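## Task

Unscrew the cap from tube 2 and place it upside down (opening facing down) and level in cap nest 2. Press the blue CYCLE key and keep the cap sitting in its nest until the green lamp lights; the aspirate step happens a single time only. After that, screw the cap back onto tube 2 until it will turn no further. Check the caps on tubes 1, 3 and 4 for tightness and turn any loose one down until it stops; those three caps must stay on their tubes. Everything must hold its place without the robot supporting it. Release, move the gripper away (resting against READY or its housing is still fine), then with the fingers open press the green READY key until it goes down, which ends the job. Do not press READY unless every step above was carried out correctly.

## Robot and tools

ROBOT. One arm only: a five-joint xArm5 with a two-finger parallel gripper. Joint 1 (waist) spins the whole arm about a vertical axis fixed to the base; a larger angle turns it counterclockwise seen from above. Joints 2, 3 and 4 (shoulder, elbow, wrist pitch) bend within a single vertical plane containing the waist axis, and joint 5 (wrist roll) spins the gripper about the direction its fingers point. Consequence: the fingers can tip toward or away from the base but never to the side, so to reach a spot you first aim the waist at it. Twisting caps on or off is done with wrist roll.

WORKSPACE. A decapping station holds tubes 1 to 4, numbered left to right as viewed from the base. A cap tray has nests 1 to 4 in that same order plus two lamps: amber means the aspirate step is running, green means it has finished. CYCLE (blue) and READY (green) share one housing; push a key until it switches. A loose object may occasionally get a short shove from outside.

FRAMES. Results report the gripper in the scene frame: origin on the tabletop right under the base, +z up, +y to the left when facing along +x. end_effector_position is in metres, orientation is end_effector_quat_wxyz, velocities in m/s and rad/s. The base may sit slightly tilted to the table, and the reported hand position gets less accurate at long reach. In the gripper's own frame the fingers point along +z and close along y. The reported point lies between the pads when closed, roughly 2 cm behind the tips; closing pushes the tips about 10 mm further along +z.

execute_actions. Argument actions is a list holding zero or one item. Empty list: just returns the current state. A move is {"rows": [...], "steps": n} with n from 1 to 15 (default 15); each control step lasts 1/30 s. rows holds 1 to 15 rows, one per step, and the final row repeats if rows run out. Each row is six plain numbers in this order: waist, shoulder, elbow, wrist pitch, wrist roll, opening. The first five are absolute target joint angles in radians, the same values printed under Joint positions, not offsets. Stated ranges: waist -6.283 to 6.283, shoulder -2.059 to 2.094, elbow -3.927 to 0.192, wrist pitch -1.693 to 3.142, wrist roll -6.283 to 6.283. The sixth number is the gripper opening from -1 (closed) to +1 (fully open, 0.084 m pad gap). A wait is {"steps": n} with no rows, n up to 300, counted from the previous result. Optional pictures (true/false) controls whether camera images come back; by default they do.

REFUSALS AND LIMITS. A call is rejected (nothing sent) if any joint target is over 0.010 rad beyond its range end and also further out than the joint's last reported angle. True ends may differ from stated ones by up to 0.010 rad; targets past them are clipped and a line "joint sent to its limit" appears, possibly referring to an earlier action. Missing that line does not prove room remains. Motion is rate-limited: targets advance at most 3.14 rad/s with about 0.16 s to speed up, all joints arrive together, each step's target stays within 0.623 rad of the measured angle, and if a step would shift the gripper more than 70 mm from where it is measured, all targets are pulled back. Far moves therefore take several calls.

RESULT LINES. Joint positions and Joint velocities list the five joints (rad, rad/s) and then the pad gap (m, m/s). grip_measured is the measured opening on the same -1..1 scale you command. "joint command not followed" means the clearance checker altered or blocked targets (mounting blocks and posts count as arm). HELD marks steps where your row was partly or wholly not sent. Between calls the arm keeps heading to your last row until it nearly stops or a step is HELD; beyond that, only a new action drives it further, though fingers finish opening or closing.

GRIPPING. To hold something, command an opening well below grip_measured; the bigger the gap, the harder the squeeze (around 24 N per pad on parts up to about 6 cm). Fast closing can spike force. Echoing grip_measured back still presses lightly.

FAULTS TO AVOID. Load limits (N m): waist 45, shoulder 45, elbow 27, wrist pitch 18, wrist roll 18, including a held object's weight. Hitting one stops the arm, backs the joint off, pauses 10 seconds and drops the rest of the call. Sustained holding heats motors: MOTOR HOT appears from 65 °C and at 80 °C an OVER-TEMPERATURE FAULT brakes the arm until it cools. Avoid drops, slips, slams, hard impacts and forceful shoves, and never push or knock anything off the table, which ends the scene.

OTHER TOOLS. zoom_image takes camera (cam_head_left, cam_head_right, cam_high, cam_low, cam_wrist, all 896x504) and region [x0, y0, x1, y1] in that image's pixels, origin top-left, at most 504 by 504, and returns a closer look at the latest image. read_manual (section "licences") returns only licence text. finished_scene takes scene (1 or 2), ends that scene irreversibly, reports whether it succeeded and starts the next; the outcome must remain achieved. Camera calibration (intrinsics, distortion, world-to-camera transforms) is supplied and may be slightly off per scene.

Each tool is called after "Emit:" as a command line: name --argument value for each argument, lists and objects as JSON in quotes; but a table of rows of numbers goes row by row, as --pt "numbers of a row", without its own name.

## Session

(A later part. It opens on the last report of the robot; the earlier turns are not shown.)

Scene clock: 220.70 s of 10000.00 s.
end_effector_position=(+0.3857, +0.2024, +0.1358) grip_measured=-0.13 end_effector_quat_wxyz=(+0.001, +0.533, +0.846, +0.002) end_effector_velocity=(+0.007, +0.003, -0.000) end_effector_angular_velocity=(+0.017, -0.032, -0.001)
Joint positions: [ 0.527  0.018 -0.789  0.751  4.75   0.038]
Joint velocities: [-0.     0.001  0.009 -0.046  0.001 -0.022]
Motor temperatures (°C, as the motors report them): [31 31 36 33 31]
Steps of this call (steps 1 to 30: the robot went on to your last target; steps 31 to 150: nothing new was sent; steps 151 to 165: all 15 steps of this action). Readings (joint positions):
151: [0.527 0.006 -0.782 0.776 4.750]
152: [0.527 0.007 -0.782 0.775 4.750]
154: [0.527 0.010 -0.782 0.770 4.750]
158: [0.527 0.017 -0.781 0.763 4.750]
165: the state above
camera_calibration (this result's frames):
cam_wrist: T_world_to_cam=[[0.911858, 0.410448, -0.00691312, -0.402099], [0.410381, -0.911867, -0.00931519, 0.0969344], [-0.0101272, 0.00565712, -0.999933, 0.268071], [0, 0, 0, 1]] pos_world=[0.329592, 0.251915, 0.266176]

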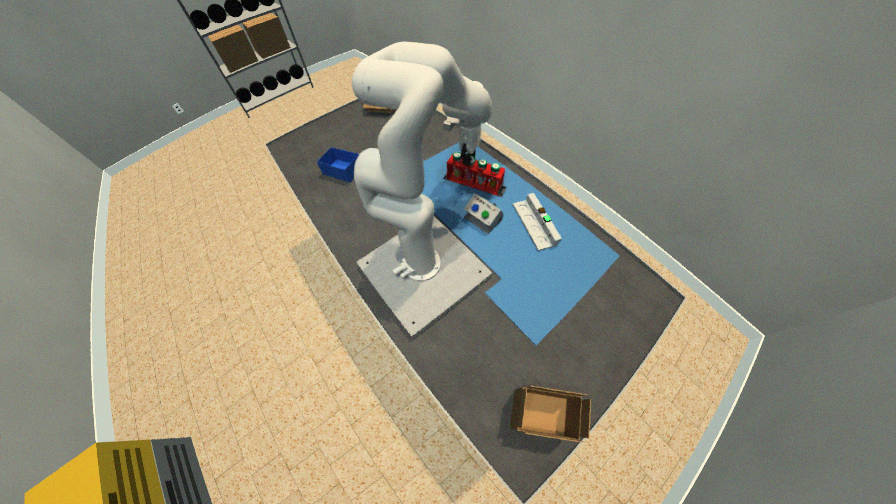

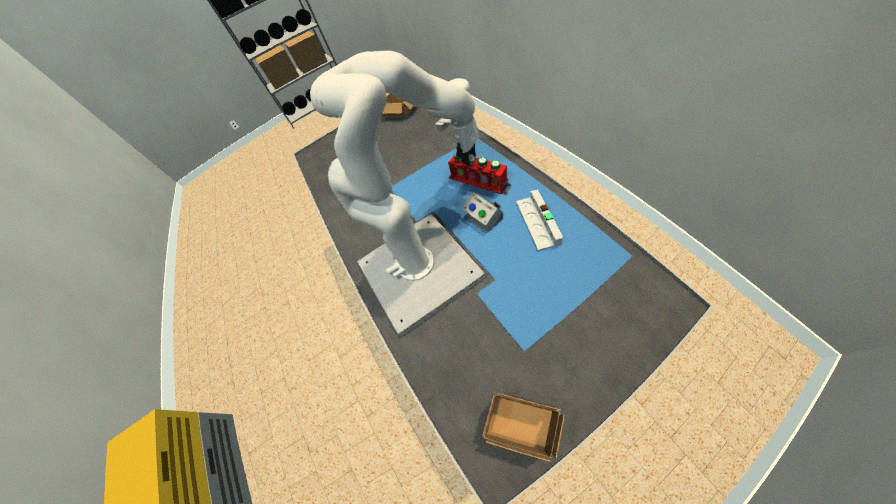

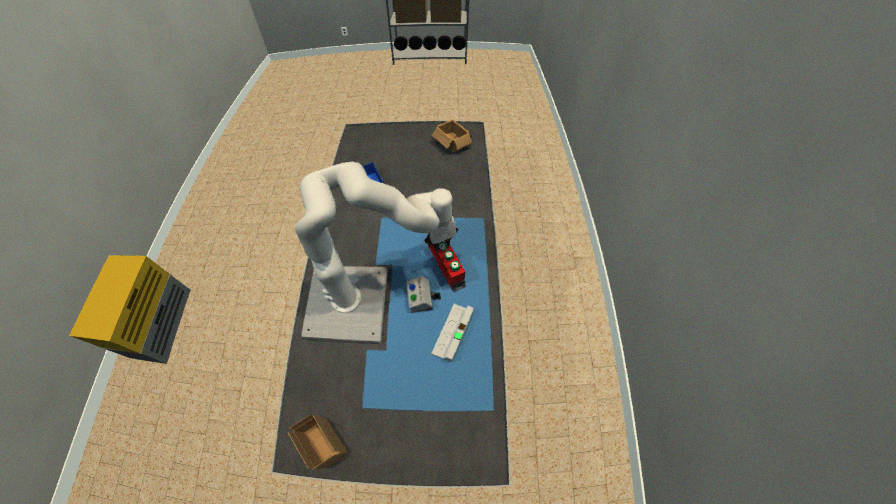

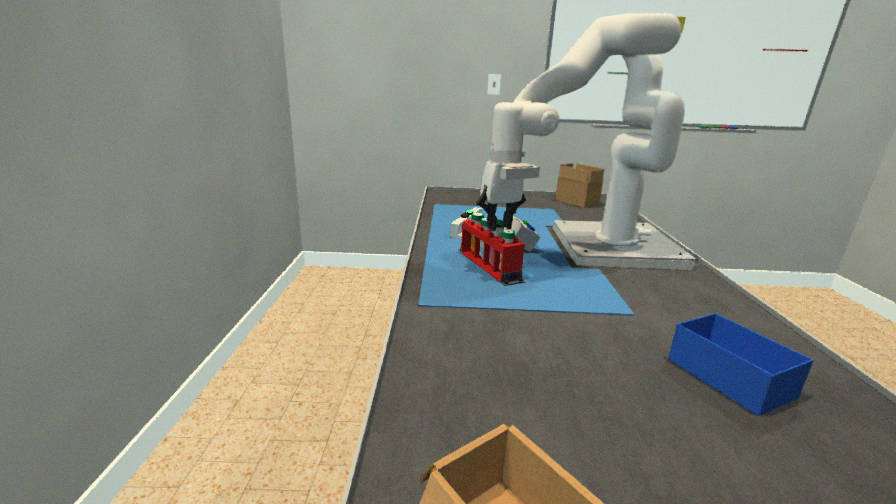

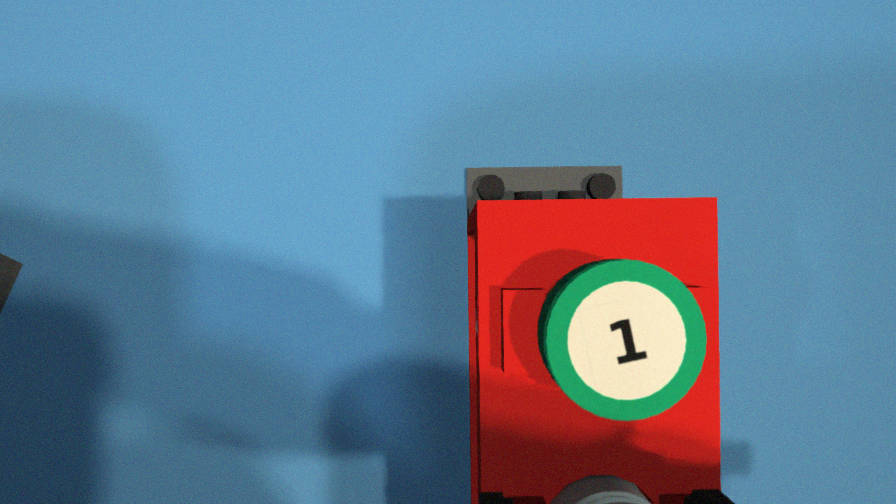

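Emit:
execute_actions --actions '[{"rows":[[0.527,0.03,-0.8,0.77,4.75,-0.7],[0.527,0.03,-0.8,0.77,4.75,-0.7],[0.527,0.03,-0.8,0.77,4.75,-0.7],[0.527,0.03,-0.8,0.77,4.75,-0.7],[0.527,0.03,-0.8,0.77,4.75,-0.7],[0.527,0.03,-0.8,0.77,4.75,-0.7]],"steps":10}]'

Emit:
zoom_image --camera "cam_low" --region '[450,180,540,250]'

Emit:
zoom_image --camera "cam_head_right" --region '[430,120,520,190]'

Scene clock: 224.90 s of 10000.00 s.
end_effector_position=(+0.3871, +0.2033, +0.1356) grip_measured=-0.19 end_effector_quat_wxyz=(-0.001, +0.533, +0.846, -0.001) end_effector_velocity=(+0.000, -0.001, -0.001) end_effector_angular_velocity=(-0.007, +0.013, -0.002)
Joint positions: [ 0.527  0.028 -0.803  0.762  4.75   0.036]
Joint velocities: [-0.002  0.011 -0.014  0.018  0.    -0.   ]
Motor temperatures (°C, as the motors report them): [31 31 35 34 31]
Steps of this call (steps 1 to 15: the robot went on to your last target; steps 16 to 116: nothing new was sent; steps 117 to 126: all 10 steps of this action). Readings (joint positions):
117: [0.527 0.018 -0.788 0.745 4.750]
118: [0.527 0.019 -0.789 0.746 4.750]
120: [0.527 0.023 -0.795 0.752 4.750]
124: [0.527 0.027 -0.801 0.761 4.750]
126: the state above
camera_calibration (this result's frames):
cam_wrist: T_world_to_cam=[[0.911691, 0.410614, -0.0147066, -0.402634], [0.410523, -0.911807, -0.00884844, 0.097045], [-0.0170429, 0.00202963, -0.999853, 0.271318], [0, 0, 0, 1]] pos_world=[0.331862, 0.253263, 0.266216]

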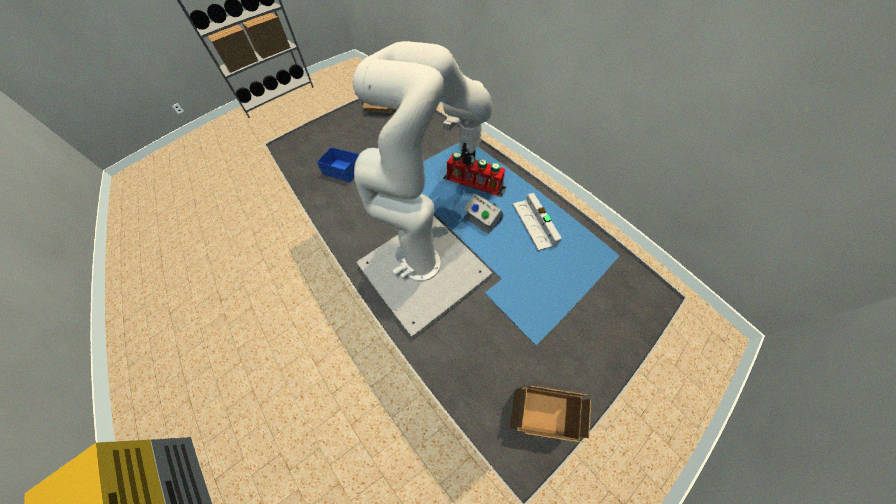

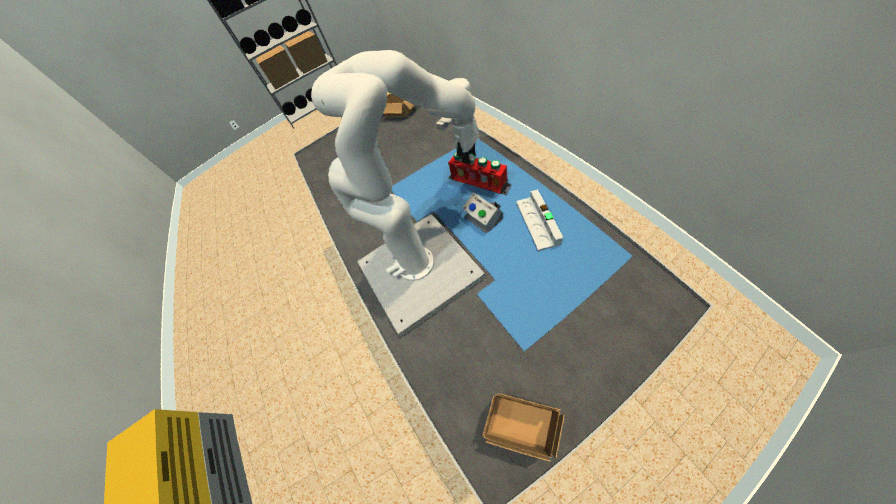

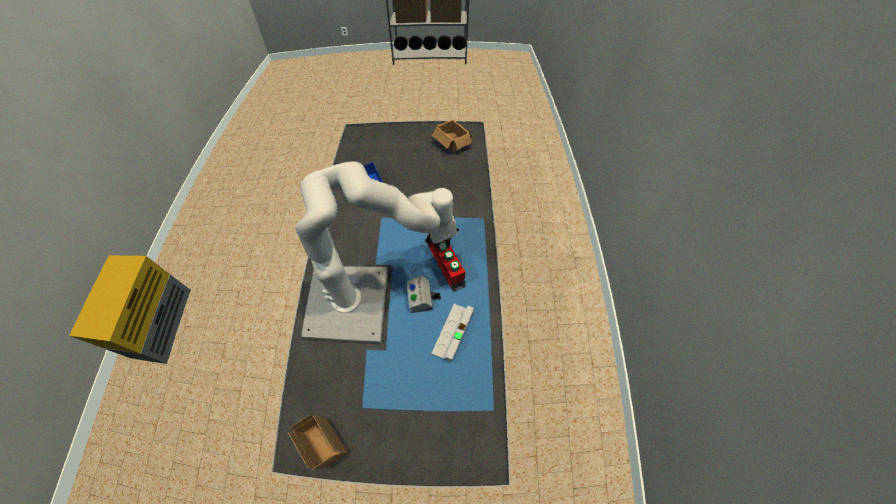

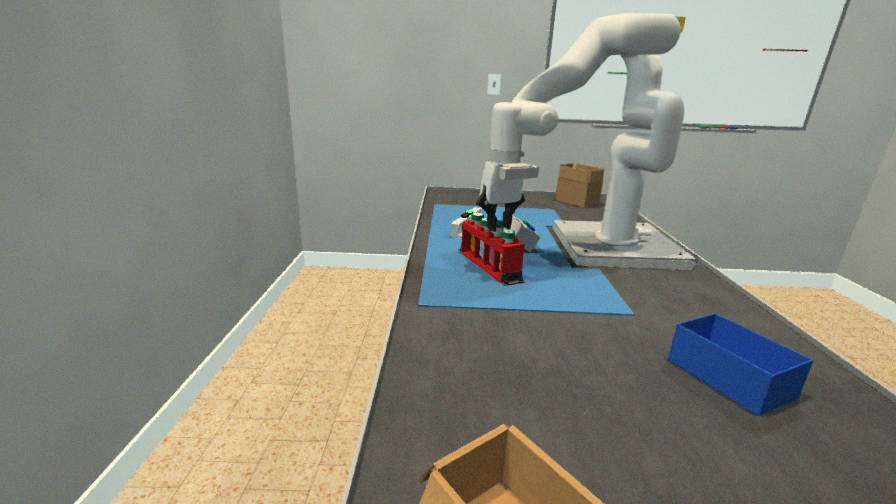

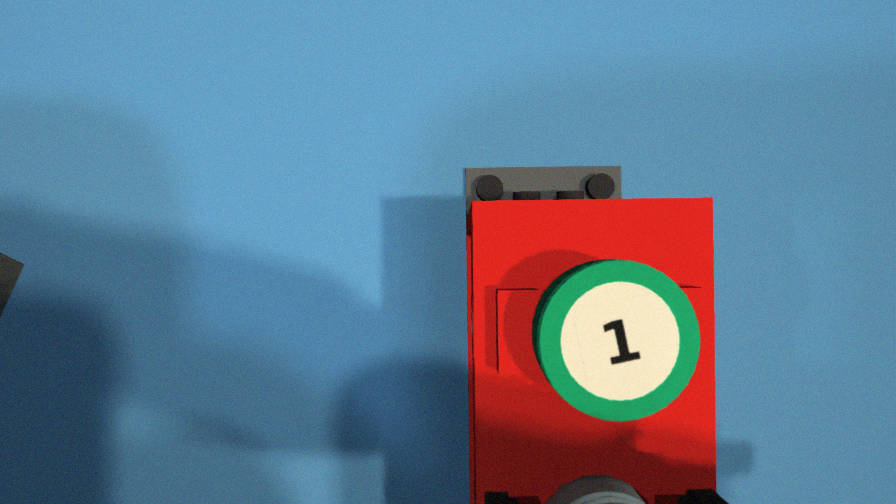

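Region (450, 180, 540, 250) of cam_low's 896x504 image, scaled by 5.600, with more detail than that image has.

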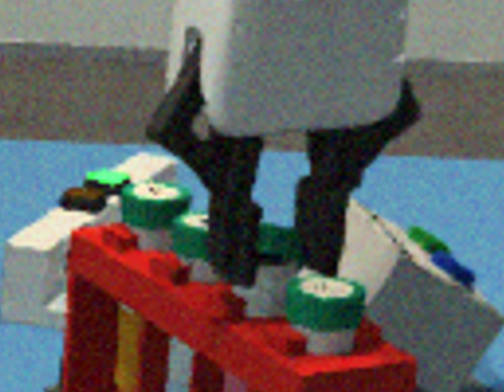

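Region (430, 120, 520, 190) of cam_head_right's 896x504 image, scaled by 5.600, with more detail than that image has.

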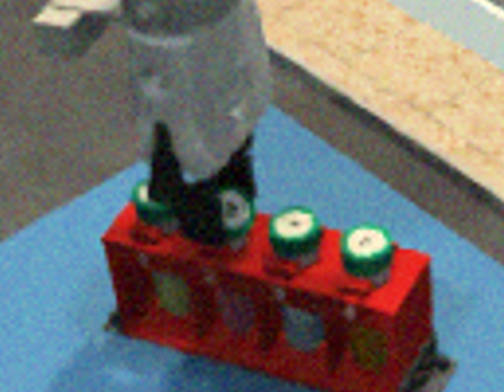

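Emit:
execute_actions --actions '[{"rows":[[0.527,0.0,-0.815,0.815,4.75,-0.8],[0.527,0.0,-0.815,0.815,4.75,-0.8],[0.527,0.0,-0.815,0.815,4.75,-0.8],[0.527,0.0,-0.815,0.815,4.75,-0.8],[0.527,-0.06,-0.835,0.895,4.75,-0.8]],"steps":15}]'

Emit:
zoom_image --camera "cam_low" --region '[450,160,540,240]'

Emit:
zoom_image --camera "cam_head_right" --region '[430,110,520,180]'

Scene clock: 228.77 s of 10000.00 s.
end_effector_position=(+0.3796, +0.1995, +0.1731) grip_measured=-0.22 end_effector_quat_wxyz=(-0.005, +0.533, +0.846, -0.009) end_effector_velocity=(+0.001, -0.001, +0.014) end_effector_angular_velocity=(+0.002, -0.003, -0.003)
Joint positions: [ 0.527 -0.057 -0.831  0.893  4.75   0.035]
Joint velocities: [-0.003 -0.023 -0.017  0.036 -0.001 -0.   ]
Motor temperatures (°C, as the motors report them): [31 31 35 34 31]
Steps of this call (steps 1 to 15: the robot went on to your last target; steps 16 to 101: nothing new was sent; steps 102 to 116: all 15 steps of this action). Readings (joint positions):
102: [0.527 0.030 -0.805 0.765 4.750]
103: [0.527 0.029 -0.806 0.768 4.750]
105: [0.528 0.022 -0.810 0.779 4.750]
109: [0.529 -0.015 -0.809 0.844 4.750]
116: the state above
camera_calibration (this result's frames):
cam_wrist: T_world_to_cam=[[0.911108, 0.410893, -0.0324007, -0.390508], [0.410866, -0.911663, -0.00778177, 0.0967153], [-0.0327359, -0.0062223, -0.999445, 0.31623], [0, 0, 0, 1]] pos_world=[0.32641, 0.250596, 0.304154]

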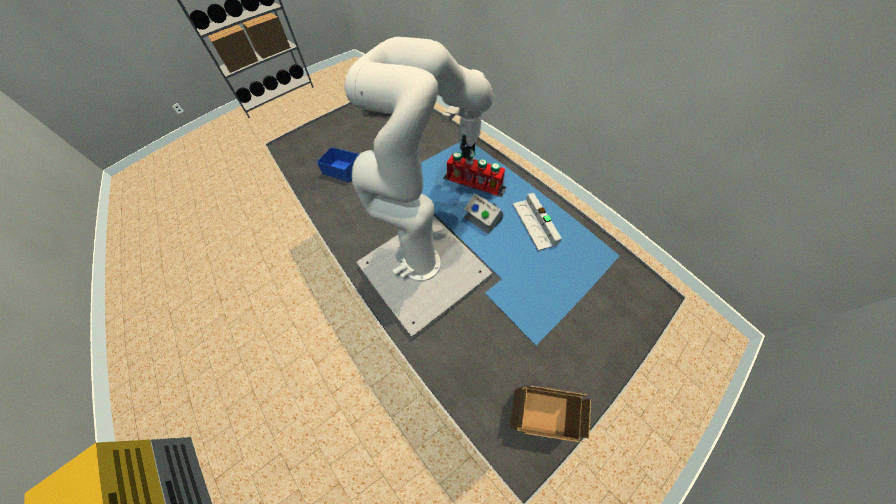

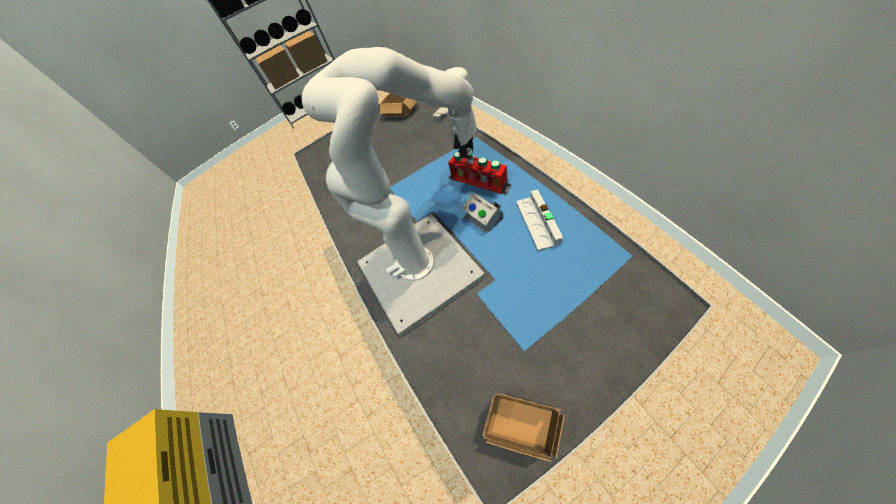

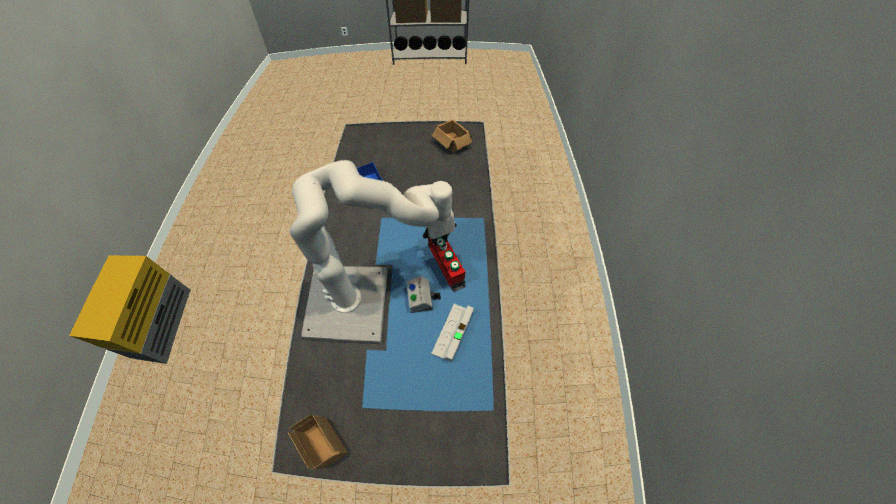

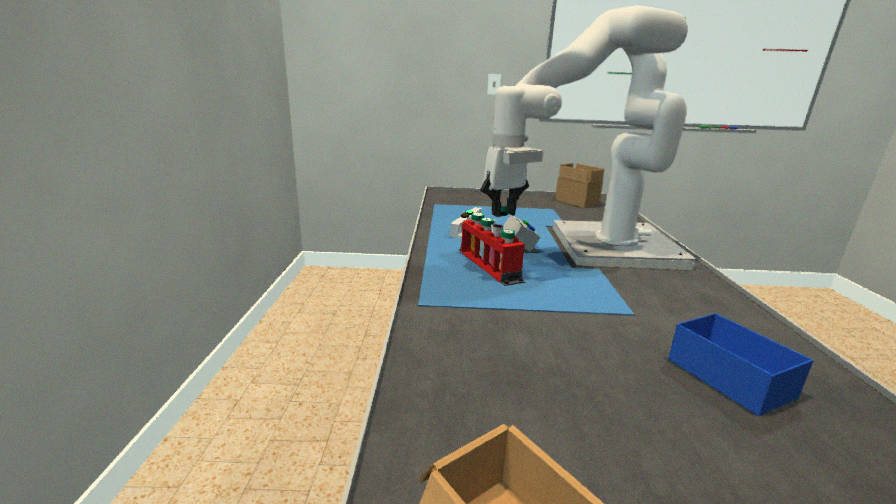

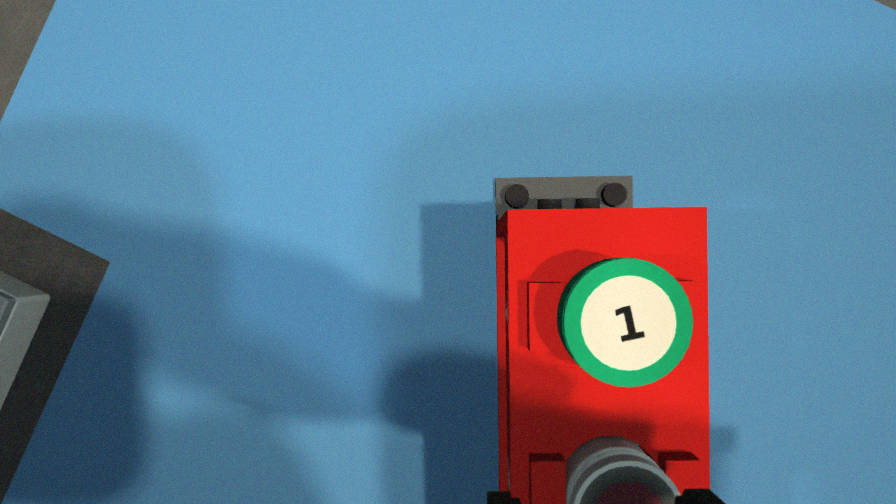

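Region (450, 160, 540, 240) of cam_low's 896x504 image, scaled by 5.600, with more detail than that image has.

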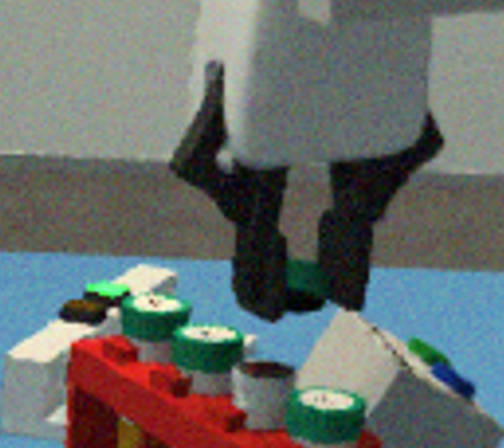

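Region (430, 110, 520, 180) of cam_head_right's 896x504 image, scaled by 5.600, with more detail than that image has.

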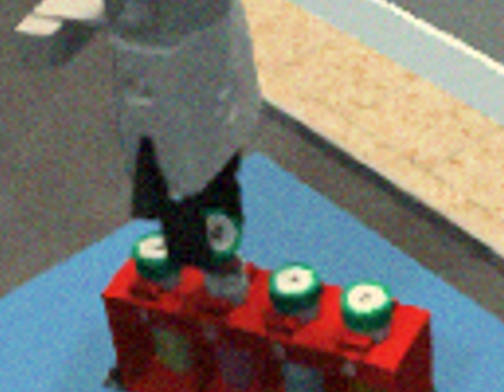

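Emit:
execute_actions --actions '[{"rows":[[0.3,-0.1,-0.82,0.92,4.4,-0.8],[0.3,-0.1,-0.82,0.92,4.4,-0.8],[0.3,-0.1,-0.82,0.92,4.4,-0.8],[0.3,-0.1,-0.82,0.92,4.4,-0.8],[0.0,-0.1,-0.8,0.9,3.8,-0.8],[0.0,-0.1,-0.8,0.9,3.8,-0.8],[0.0,-0.1,-0.8,0.9,3.8,-0.8],[0.0,-0.1,-0.8,0.9,3.8,-0.8],[-0.1715,-0.05,-0.77,0.82,3.3,-0.8]],"steps":15}]' --pictures false

Emit:
execute_actions --actions '[{"rows":[[-0.1715,-0.05,-0.77,0.82,3.3,-0.8],[-0.1715,-0.05,-0.77,0.82,3.3,-0.8],[-0.1715,-0.05,-0.77,0.82,3.3,-0.8],[-0.1715,-0.05,-0.77,0.82,3.3,-0.8],[-0.1715,0.1,-0.76,0.66,3.3,-0.8],[-0.1715,0.1,-0.76,0.66,3.3,-0.8],[-0.1715,0.1,-0.76,0.66,3.3,-0.8],[-0.1715,0.1,-0.76,0.66,3.3,-0.8],[-0.1715,0.2,-0.764,0.564,3.3,-0.8]],"steps":15}]' --pictures false

Emit:
execute_actions --actions '[{"rows":[[-0.1715,0.215,-0.765,0.55,3.3,-0.8]],"steps":10}]'

Emit:
zoom_image --camera "cam_head_left" --region '[495,170,575,240]'

Emit:
zoom_image --camera "cam_high" --region '[410,280,500,360]'

Scene clock: 240.83 s of 10000.00 s.
end_effector_position=(+0.4195, +0.0614, +0.1719) grip_measured=-0.22 end_effector_quat_wxyz=(-0.005, +0.480, +0.877, -0.007) end_effector_velocity=(+0.040, -0.334, -0.044) end_effector_angular_velocity=(+0.006, +0.007, +0.379)
Joint positions: [ 0.187 -0.073 -0.807  0.881  4.286  0.035]
Joint velocities: [-0.797  0.052  0.086 -0.133 -1.177  0.   ]
Motor temperatures (°C, as the motors report them): [31 31 36 34 31]
Steps of this call (steps 1 to 15: the robot went on to your last target; steps 16 to 347: nothing new was sent; steps 348 to 362: all 15 steps of this action). Readings (joint positions):
348: [0.527 -0.060 -0.835 0.895 4.750]
349: [0.525 -0.060 -0.835 0.895 4.746]
351: [0.501 -0.065 -0.833 0.898 4.703]
355: [0.380 -0.080 -0.826 0.904 4.539]
362: the state above

Scene clock: 241.33 s of 10000.00 s.
end_effector_position=(+0.4262, -0.0705, +0.0959) grip_measured=-0.22 end_effector_quat_wxyz=(-0.007, +0.254, +0.967, -0.005) end_effector_velocity=(-0.011, -0.174, -0.271) end_effector_angular_velocity=(+0.022, +0.027, +1.124)
Joint positions: [-0.122  0.113 -0.769  0.658  3.489  0.035]
Joint velocities: [-0.396  0.723  0.05  -0.752 -1.521 -0.   ]
Motor temperatures (°C, as the motors report them): [31 31 36 34 31]
Steps of this call (steps 1 to 15: all 15 steps of this action). Readings (joint positions):
1: [0.160 -0.071 -0.804 0.876 4.245]
2: [0.134 -0.069 -0.802 0.872 4.202]
4: [0.082 -0.066 -0.796 0.863 4.107]
8: [-0.012 -0.047 -0.786 0.829 3.888]
15: the state above

Scene clock: 241.67 s of 10000.00 s.
end_effector_position=(+0.4252, -0.0917, +0.0603) grip_measured=-0.22 end_effector_quat_wxyz=(-0.006, +0.187, +0.982, -0.005) end_effector_velocity=(+0.003, -0.006, -0.007) end_effector_angular_velocity=(-0.002, -0.013, +0.035)
Joint positions: [-0.17   0.212 -0.766  0.553  3.304  0.035]
Joint velocities: [-0.012  0.023 -0.003 -0.033 -0.047  0.   ]
Motor temperatures (°C, as the motors report them): [31 31 36 34 31]
Steps of this call (steps 1 to 10: all 10 steps of this action). Readings (joint positions):
1: [-0.135 0.136 -0.767 0.634 3.441]
2: [-0.146 0.157 -0.766 0.612 3.399]
4: [-0.161 0.189 -0.764 0.580 3.345]
8: [-0.169 0.209 -0.765 0.556 3.309]
10: the state above
camera_calibration (this result's frames):
cam_wrist: T_world_to_cam=[[0.387823, 0.921442, -0.0231677, -0.0472242], [0.921392, -0.388242, -0.0174739, -0.356856], [-0.0250958, -0.0145697, -0.999579, 0.199151], [0, 0, 0, 1]] pos_world=[0.352117, -0.0921304, 0.191737]

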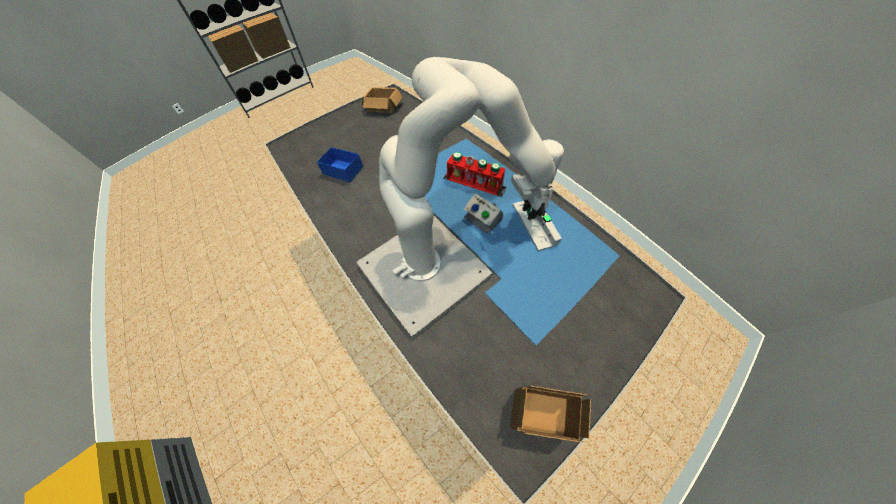

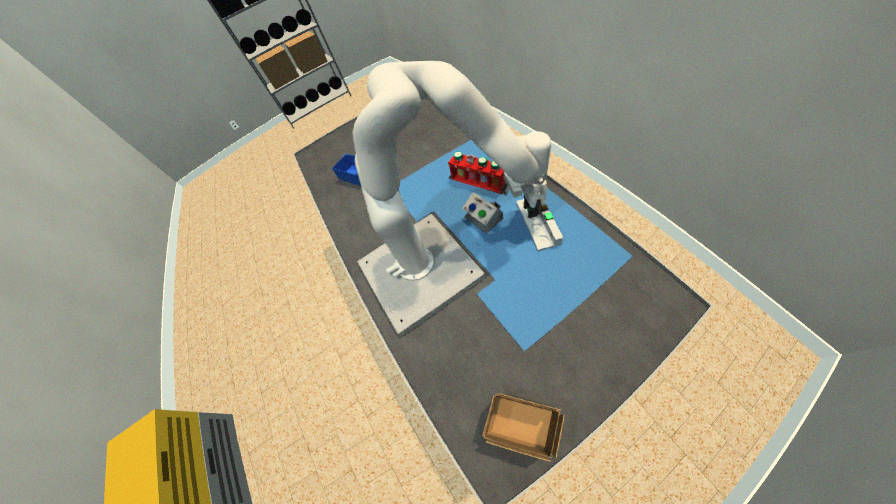

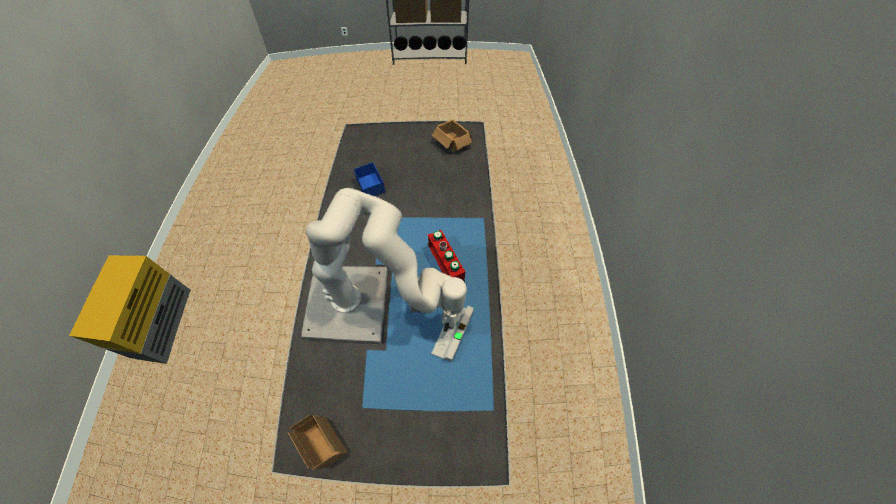

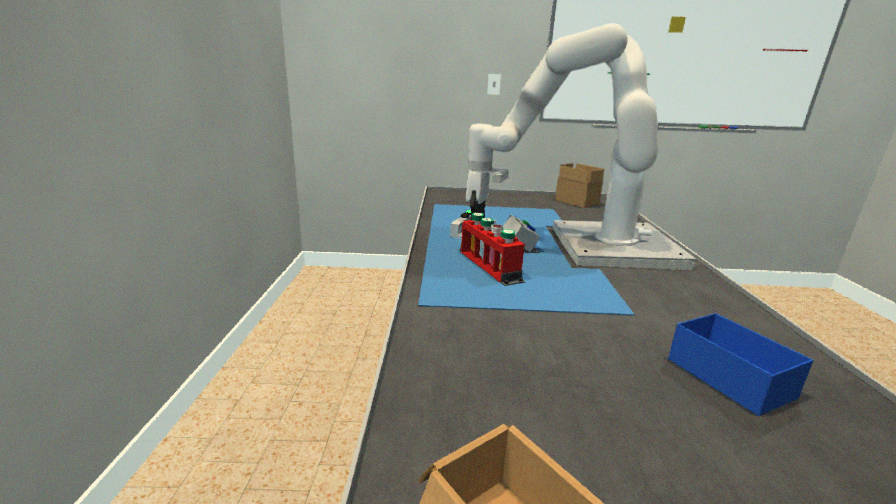

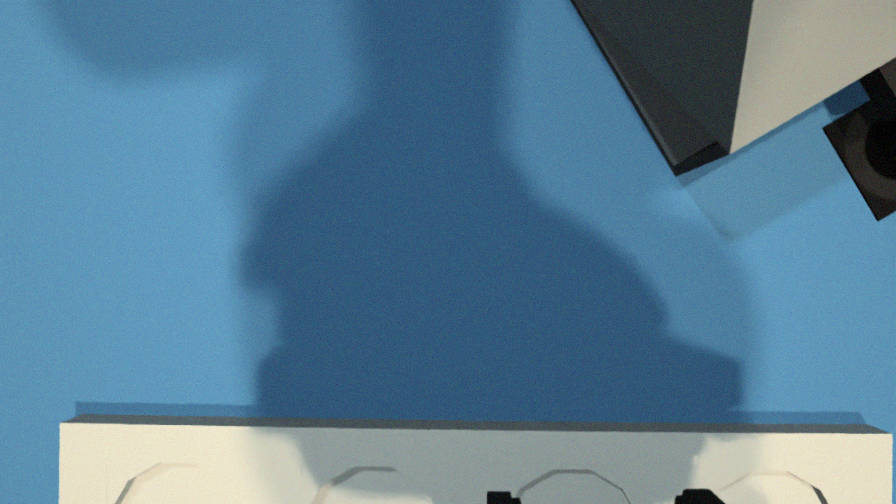

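Region (495, 170, 575, 240) of cam_head_left's 896x504 image, scaled by 6.300, with more detail than that image has; it fills the top 441 rows of this view, and the rest is white.

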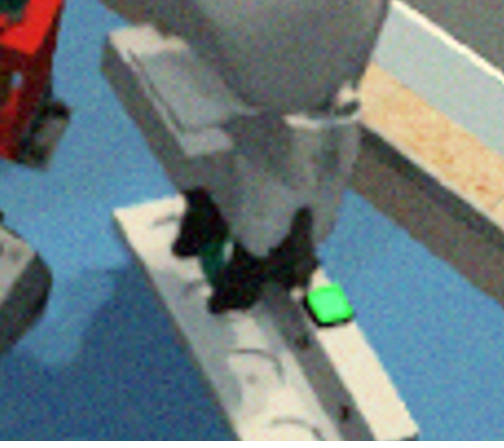

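Region (410, 280, 500, 360) of cam_high's 896x504 image, scaled by 5.600, with more detail than that image has.

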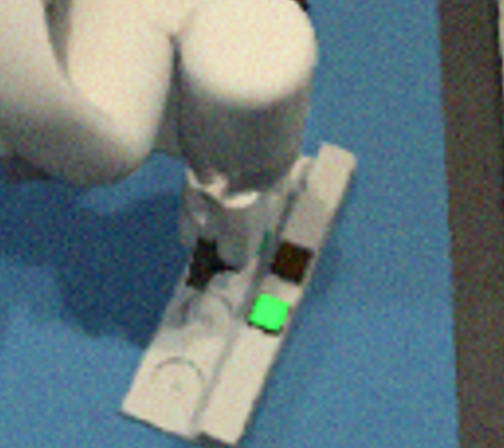

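Emit:
execute_actions --actions '[{"rows":[[-0.1715,0.23,-0.765,0.535,3.3,-0.5],[-0.1715,0.24,-0.765,0.525,3.3,-0.5],[-0.1715,0.248,-0.766,0.518,3.3,-0.5],[-0.1715,0.254,-0.766,0.512,3.3,-0.5],[-0.1715,0.259,-0.766,0.507,3.3,-0.5],[-0.1715,0.263,-0.766,0.503,3.3,-0.5],[-0.1715,0.267,-0.766,0.499,3.3,-0.5],[-0.1715,0.27,-0.766,0.496,3.3,-0.5],[-0.1715,0.273,-0.766,0.493,3.3,-0.5],[-0.1715,0.276,-0.766,0.49,3.3,-0.5],[-0.1715,0.276,-0.766,0.49,3.3,-0.5],[-0.1715,0.276,-0.766,0.49,3.3,-0.5],[-0.1715,0.276,-0.766,0.49,3.3,-0.2],[-0.1715,0.276,-0.766,0.49,3.3,0.3]],"steps":15}]' --pictures false

Emit:
execute_actions --actions '[{"rows":[[-0.1715,0.276,-0.766,0.49,3.3,0.3],[-0.1715,0.276,-0.766,0.49,3.3,0.3],[-0.1715,0.276,-0.766,0.49,3.3,0.3],[-0.1715,0.276,-0.766,0.49,3.3,0.3],[-0.1715,0.276,-0.766,0.49,3.3,0.3],[-0.1715,0.15,-0.76,0.61,3.3,0.3],[-0.1715,0.15,-0.76,0.61,3.3,0.3],[-0.1715,0.15,-0.76,0.61,3.3,0.3],[-0.22,-0.02,-0.72,0.74,3.3,0.3]],"steps":15}]' --pictures false

Emit:
execute_actions --actions '[{"rows":[[-0.3,-0.1,-0.65,0.75,3.3,0.3]],"steps":12}]'

Emit:
zoom_image --camera "cam_head_left" --region '[495,180,575,250]'

Scene clock: 249.53 s of 10000.00 s.
end_effector_position=(+0.4245, -0.0926, +0.0380) grip_measured=-0.07 end_effector_quat_wxyz=(-0.007, +0.186, +0.983, -0.005) end_effector_velocity=(+0.002, -0.000, -0.009) end_effector_angular_velocity=(-0.002, -0.008, +0.000)
Joint positions: [-0.172  0.273 -0.766  0.493  3.3    0.041]
Joint velocities: [ 0.     0.03  -0.003 -0.035  0.     0.198]
Motor temperatures (°C, as the motors report them): [31 31 36 33 31]
Steps of this call (steps 1 to 15: the robot went on to your last target; steps 16 to 221: nothing new was sent; steps 222 to 236: all 15 steps of this action). Readings (joint positions):
222: [-0.171 0.215 -0.765 0.550 3.300]
223: [-0.171 0.216 -0.765 0.548 3.300]
225: [-0.171 0.225 -0.766 0.539 3.300]
229: [-0.172 0.251 -0.765 0.516 3.300]
236: the state above

Scene clock: 250.03 s of 10000.00 s.
end_effector_position=(+0.4099, -0.1033, +0.1130) grip_measured=+0.29 end_effector_quat_wxyz=(-0.003, +0.202, +0.979, -0.005) end_effector_velocity=(-0.091, -0.059, +0.232) end_effector_angular_velocity=(-0.011, -0.034, -0.194)
Joint positions: [-0.206  0.041 -0.735  0.686  3.3    0.056]
Joint velocities: [-0.194 -0.782  0.147  0.601  0.     0.   ]
Motor temperatures (°C, as the motors report them): [31 31 36 33 31]
Steps of this call (steps 1 to 15: all 15 steps of this action). Readings (joint positions):
1: [-0.172 0.274 -0.766 0.492 3.300]
2: [-0.172 0.275 -0.766 0.491 3.300]
4: [-0.171 0.275 -0.766 0.491 3.300]
8: [-0.172 0.264 -0.764 0.506 3.300]
15: the state above

Scene clock: 250.43 s of 10000.00 s.
end_effector_position=(+0.3702, -0.1302, +0.1347) grip_measured=+0.29 end_effector_quat_wxyz=(-0.007, +0.247, +0.969, -0.005) end_effector_velocity=(-0.008, -0.006, +0.005) end_effector_angular_velocity=(-0.002, -0.004, -0.019)
Joint positions: [-0.298 -0.096 -0.652  0.749  3.3    0.056]
Joint velocities: [-0.02  -0.03   0.018  0.007 -0.001  0.   ]
Motor temperatures (°C, as the motors report them): [31 31 36 33 31]
Steps of this call (steps 1 to 12: all 12 steps of this action). Readings (joint positions):
1: [-0.211 0.019 -0.731 0.703 3.300]
2: [-0.216 0.002 -0.726 0.716 3.300]
4: [-0.246 -0.038 -0.697 0.732 3.300]
8: [-0.290 -0.087 -0.658 0.747 3.300]
12: the state above
camera_calibration (this result's frames):
cam_wrist: T_world_to_cam=[[0.498546, 0.866506, -0.0248725, -0.0366745], [0.866392, -0.499016, -0.0186515, -0.313796], [-0.0285734, -0.0122507, -0.999517, 0.273133], [0, 0, 0, 1]] pos_world=[0.297959, -0.121465, 0.266236]

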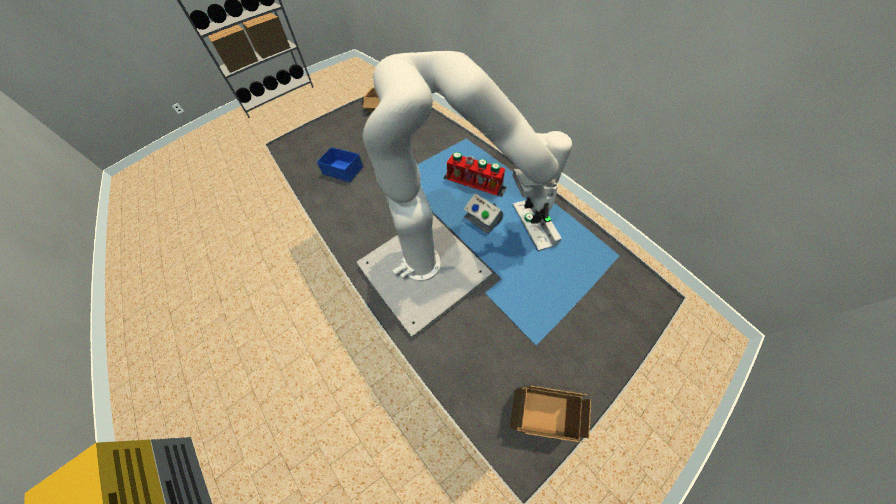

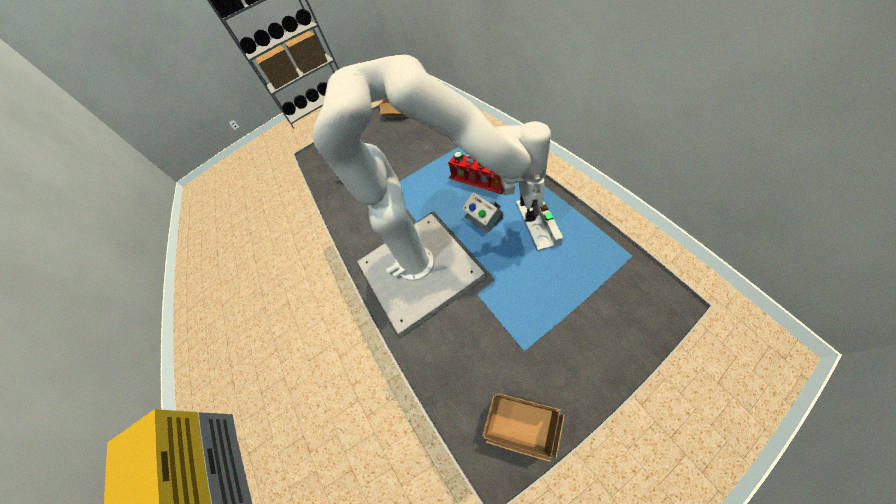

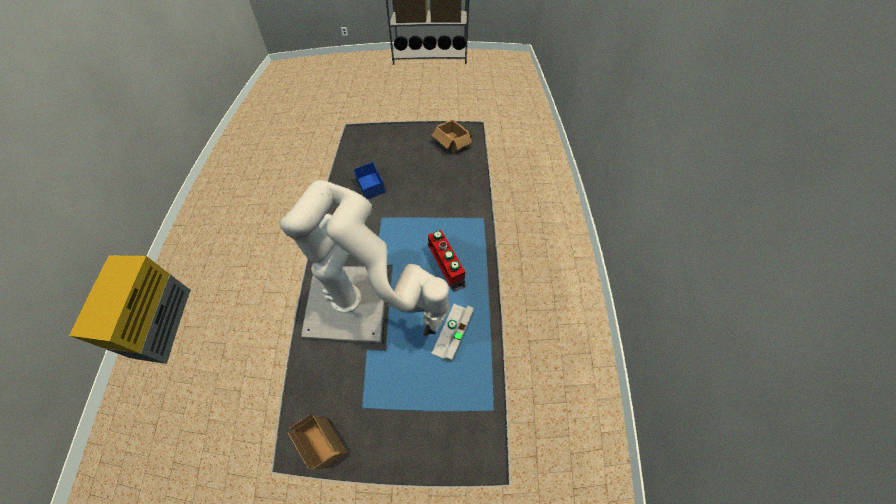

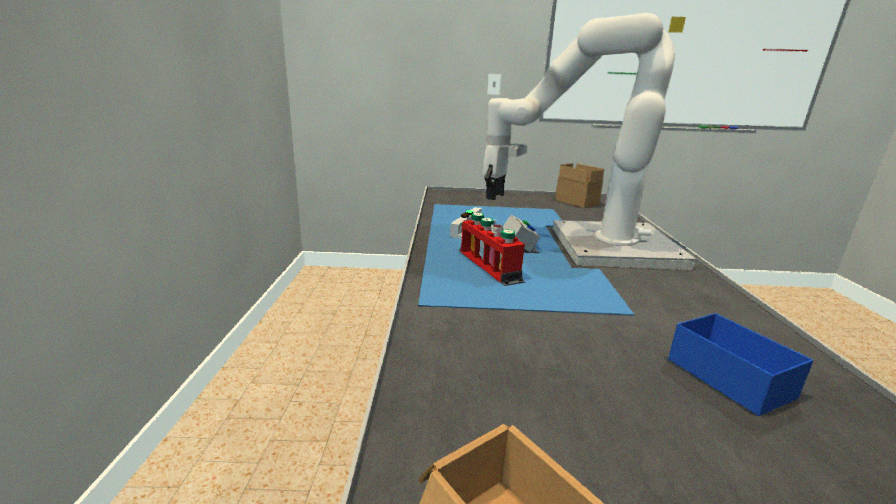

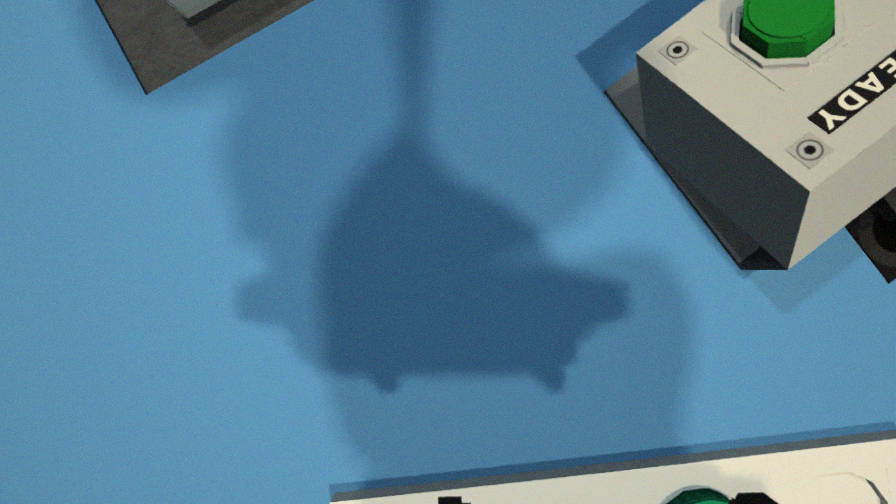

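Region (495, 180, 575, 250) of cam_head_left's 896x504 image, scaled by 6.300, with more detail than that image has; it fills the top 441 rows of this view, and the rest is white.

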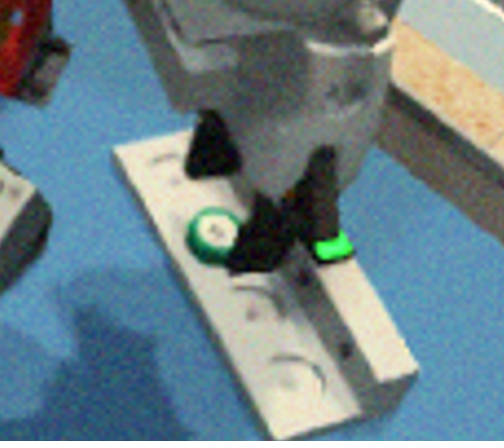

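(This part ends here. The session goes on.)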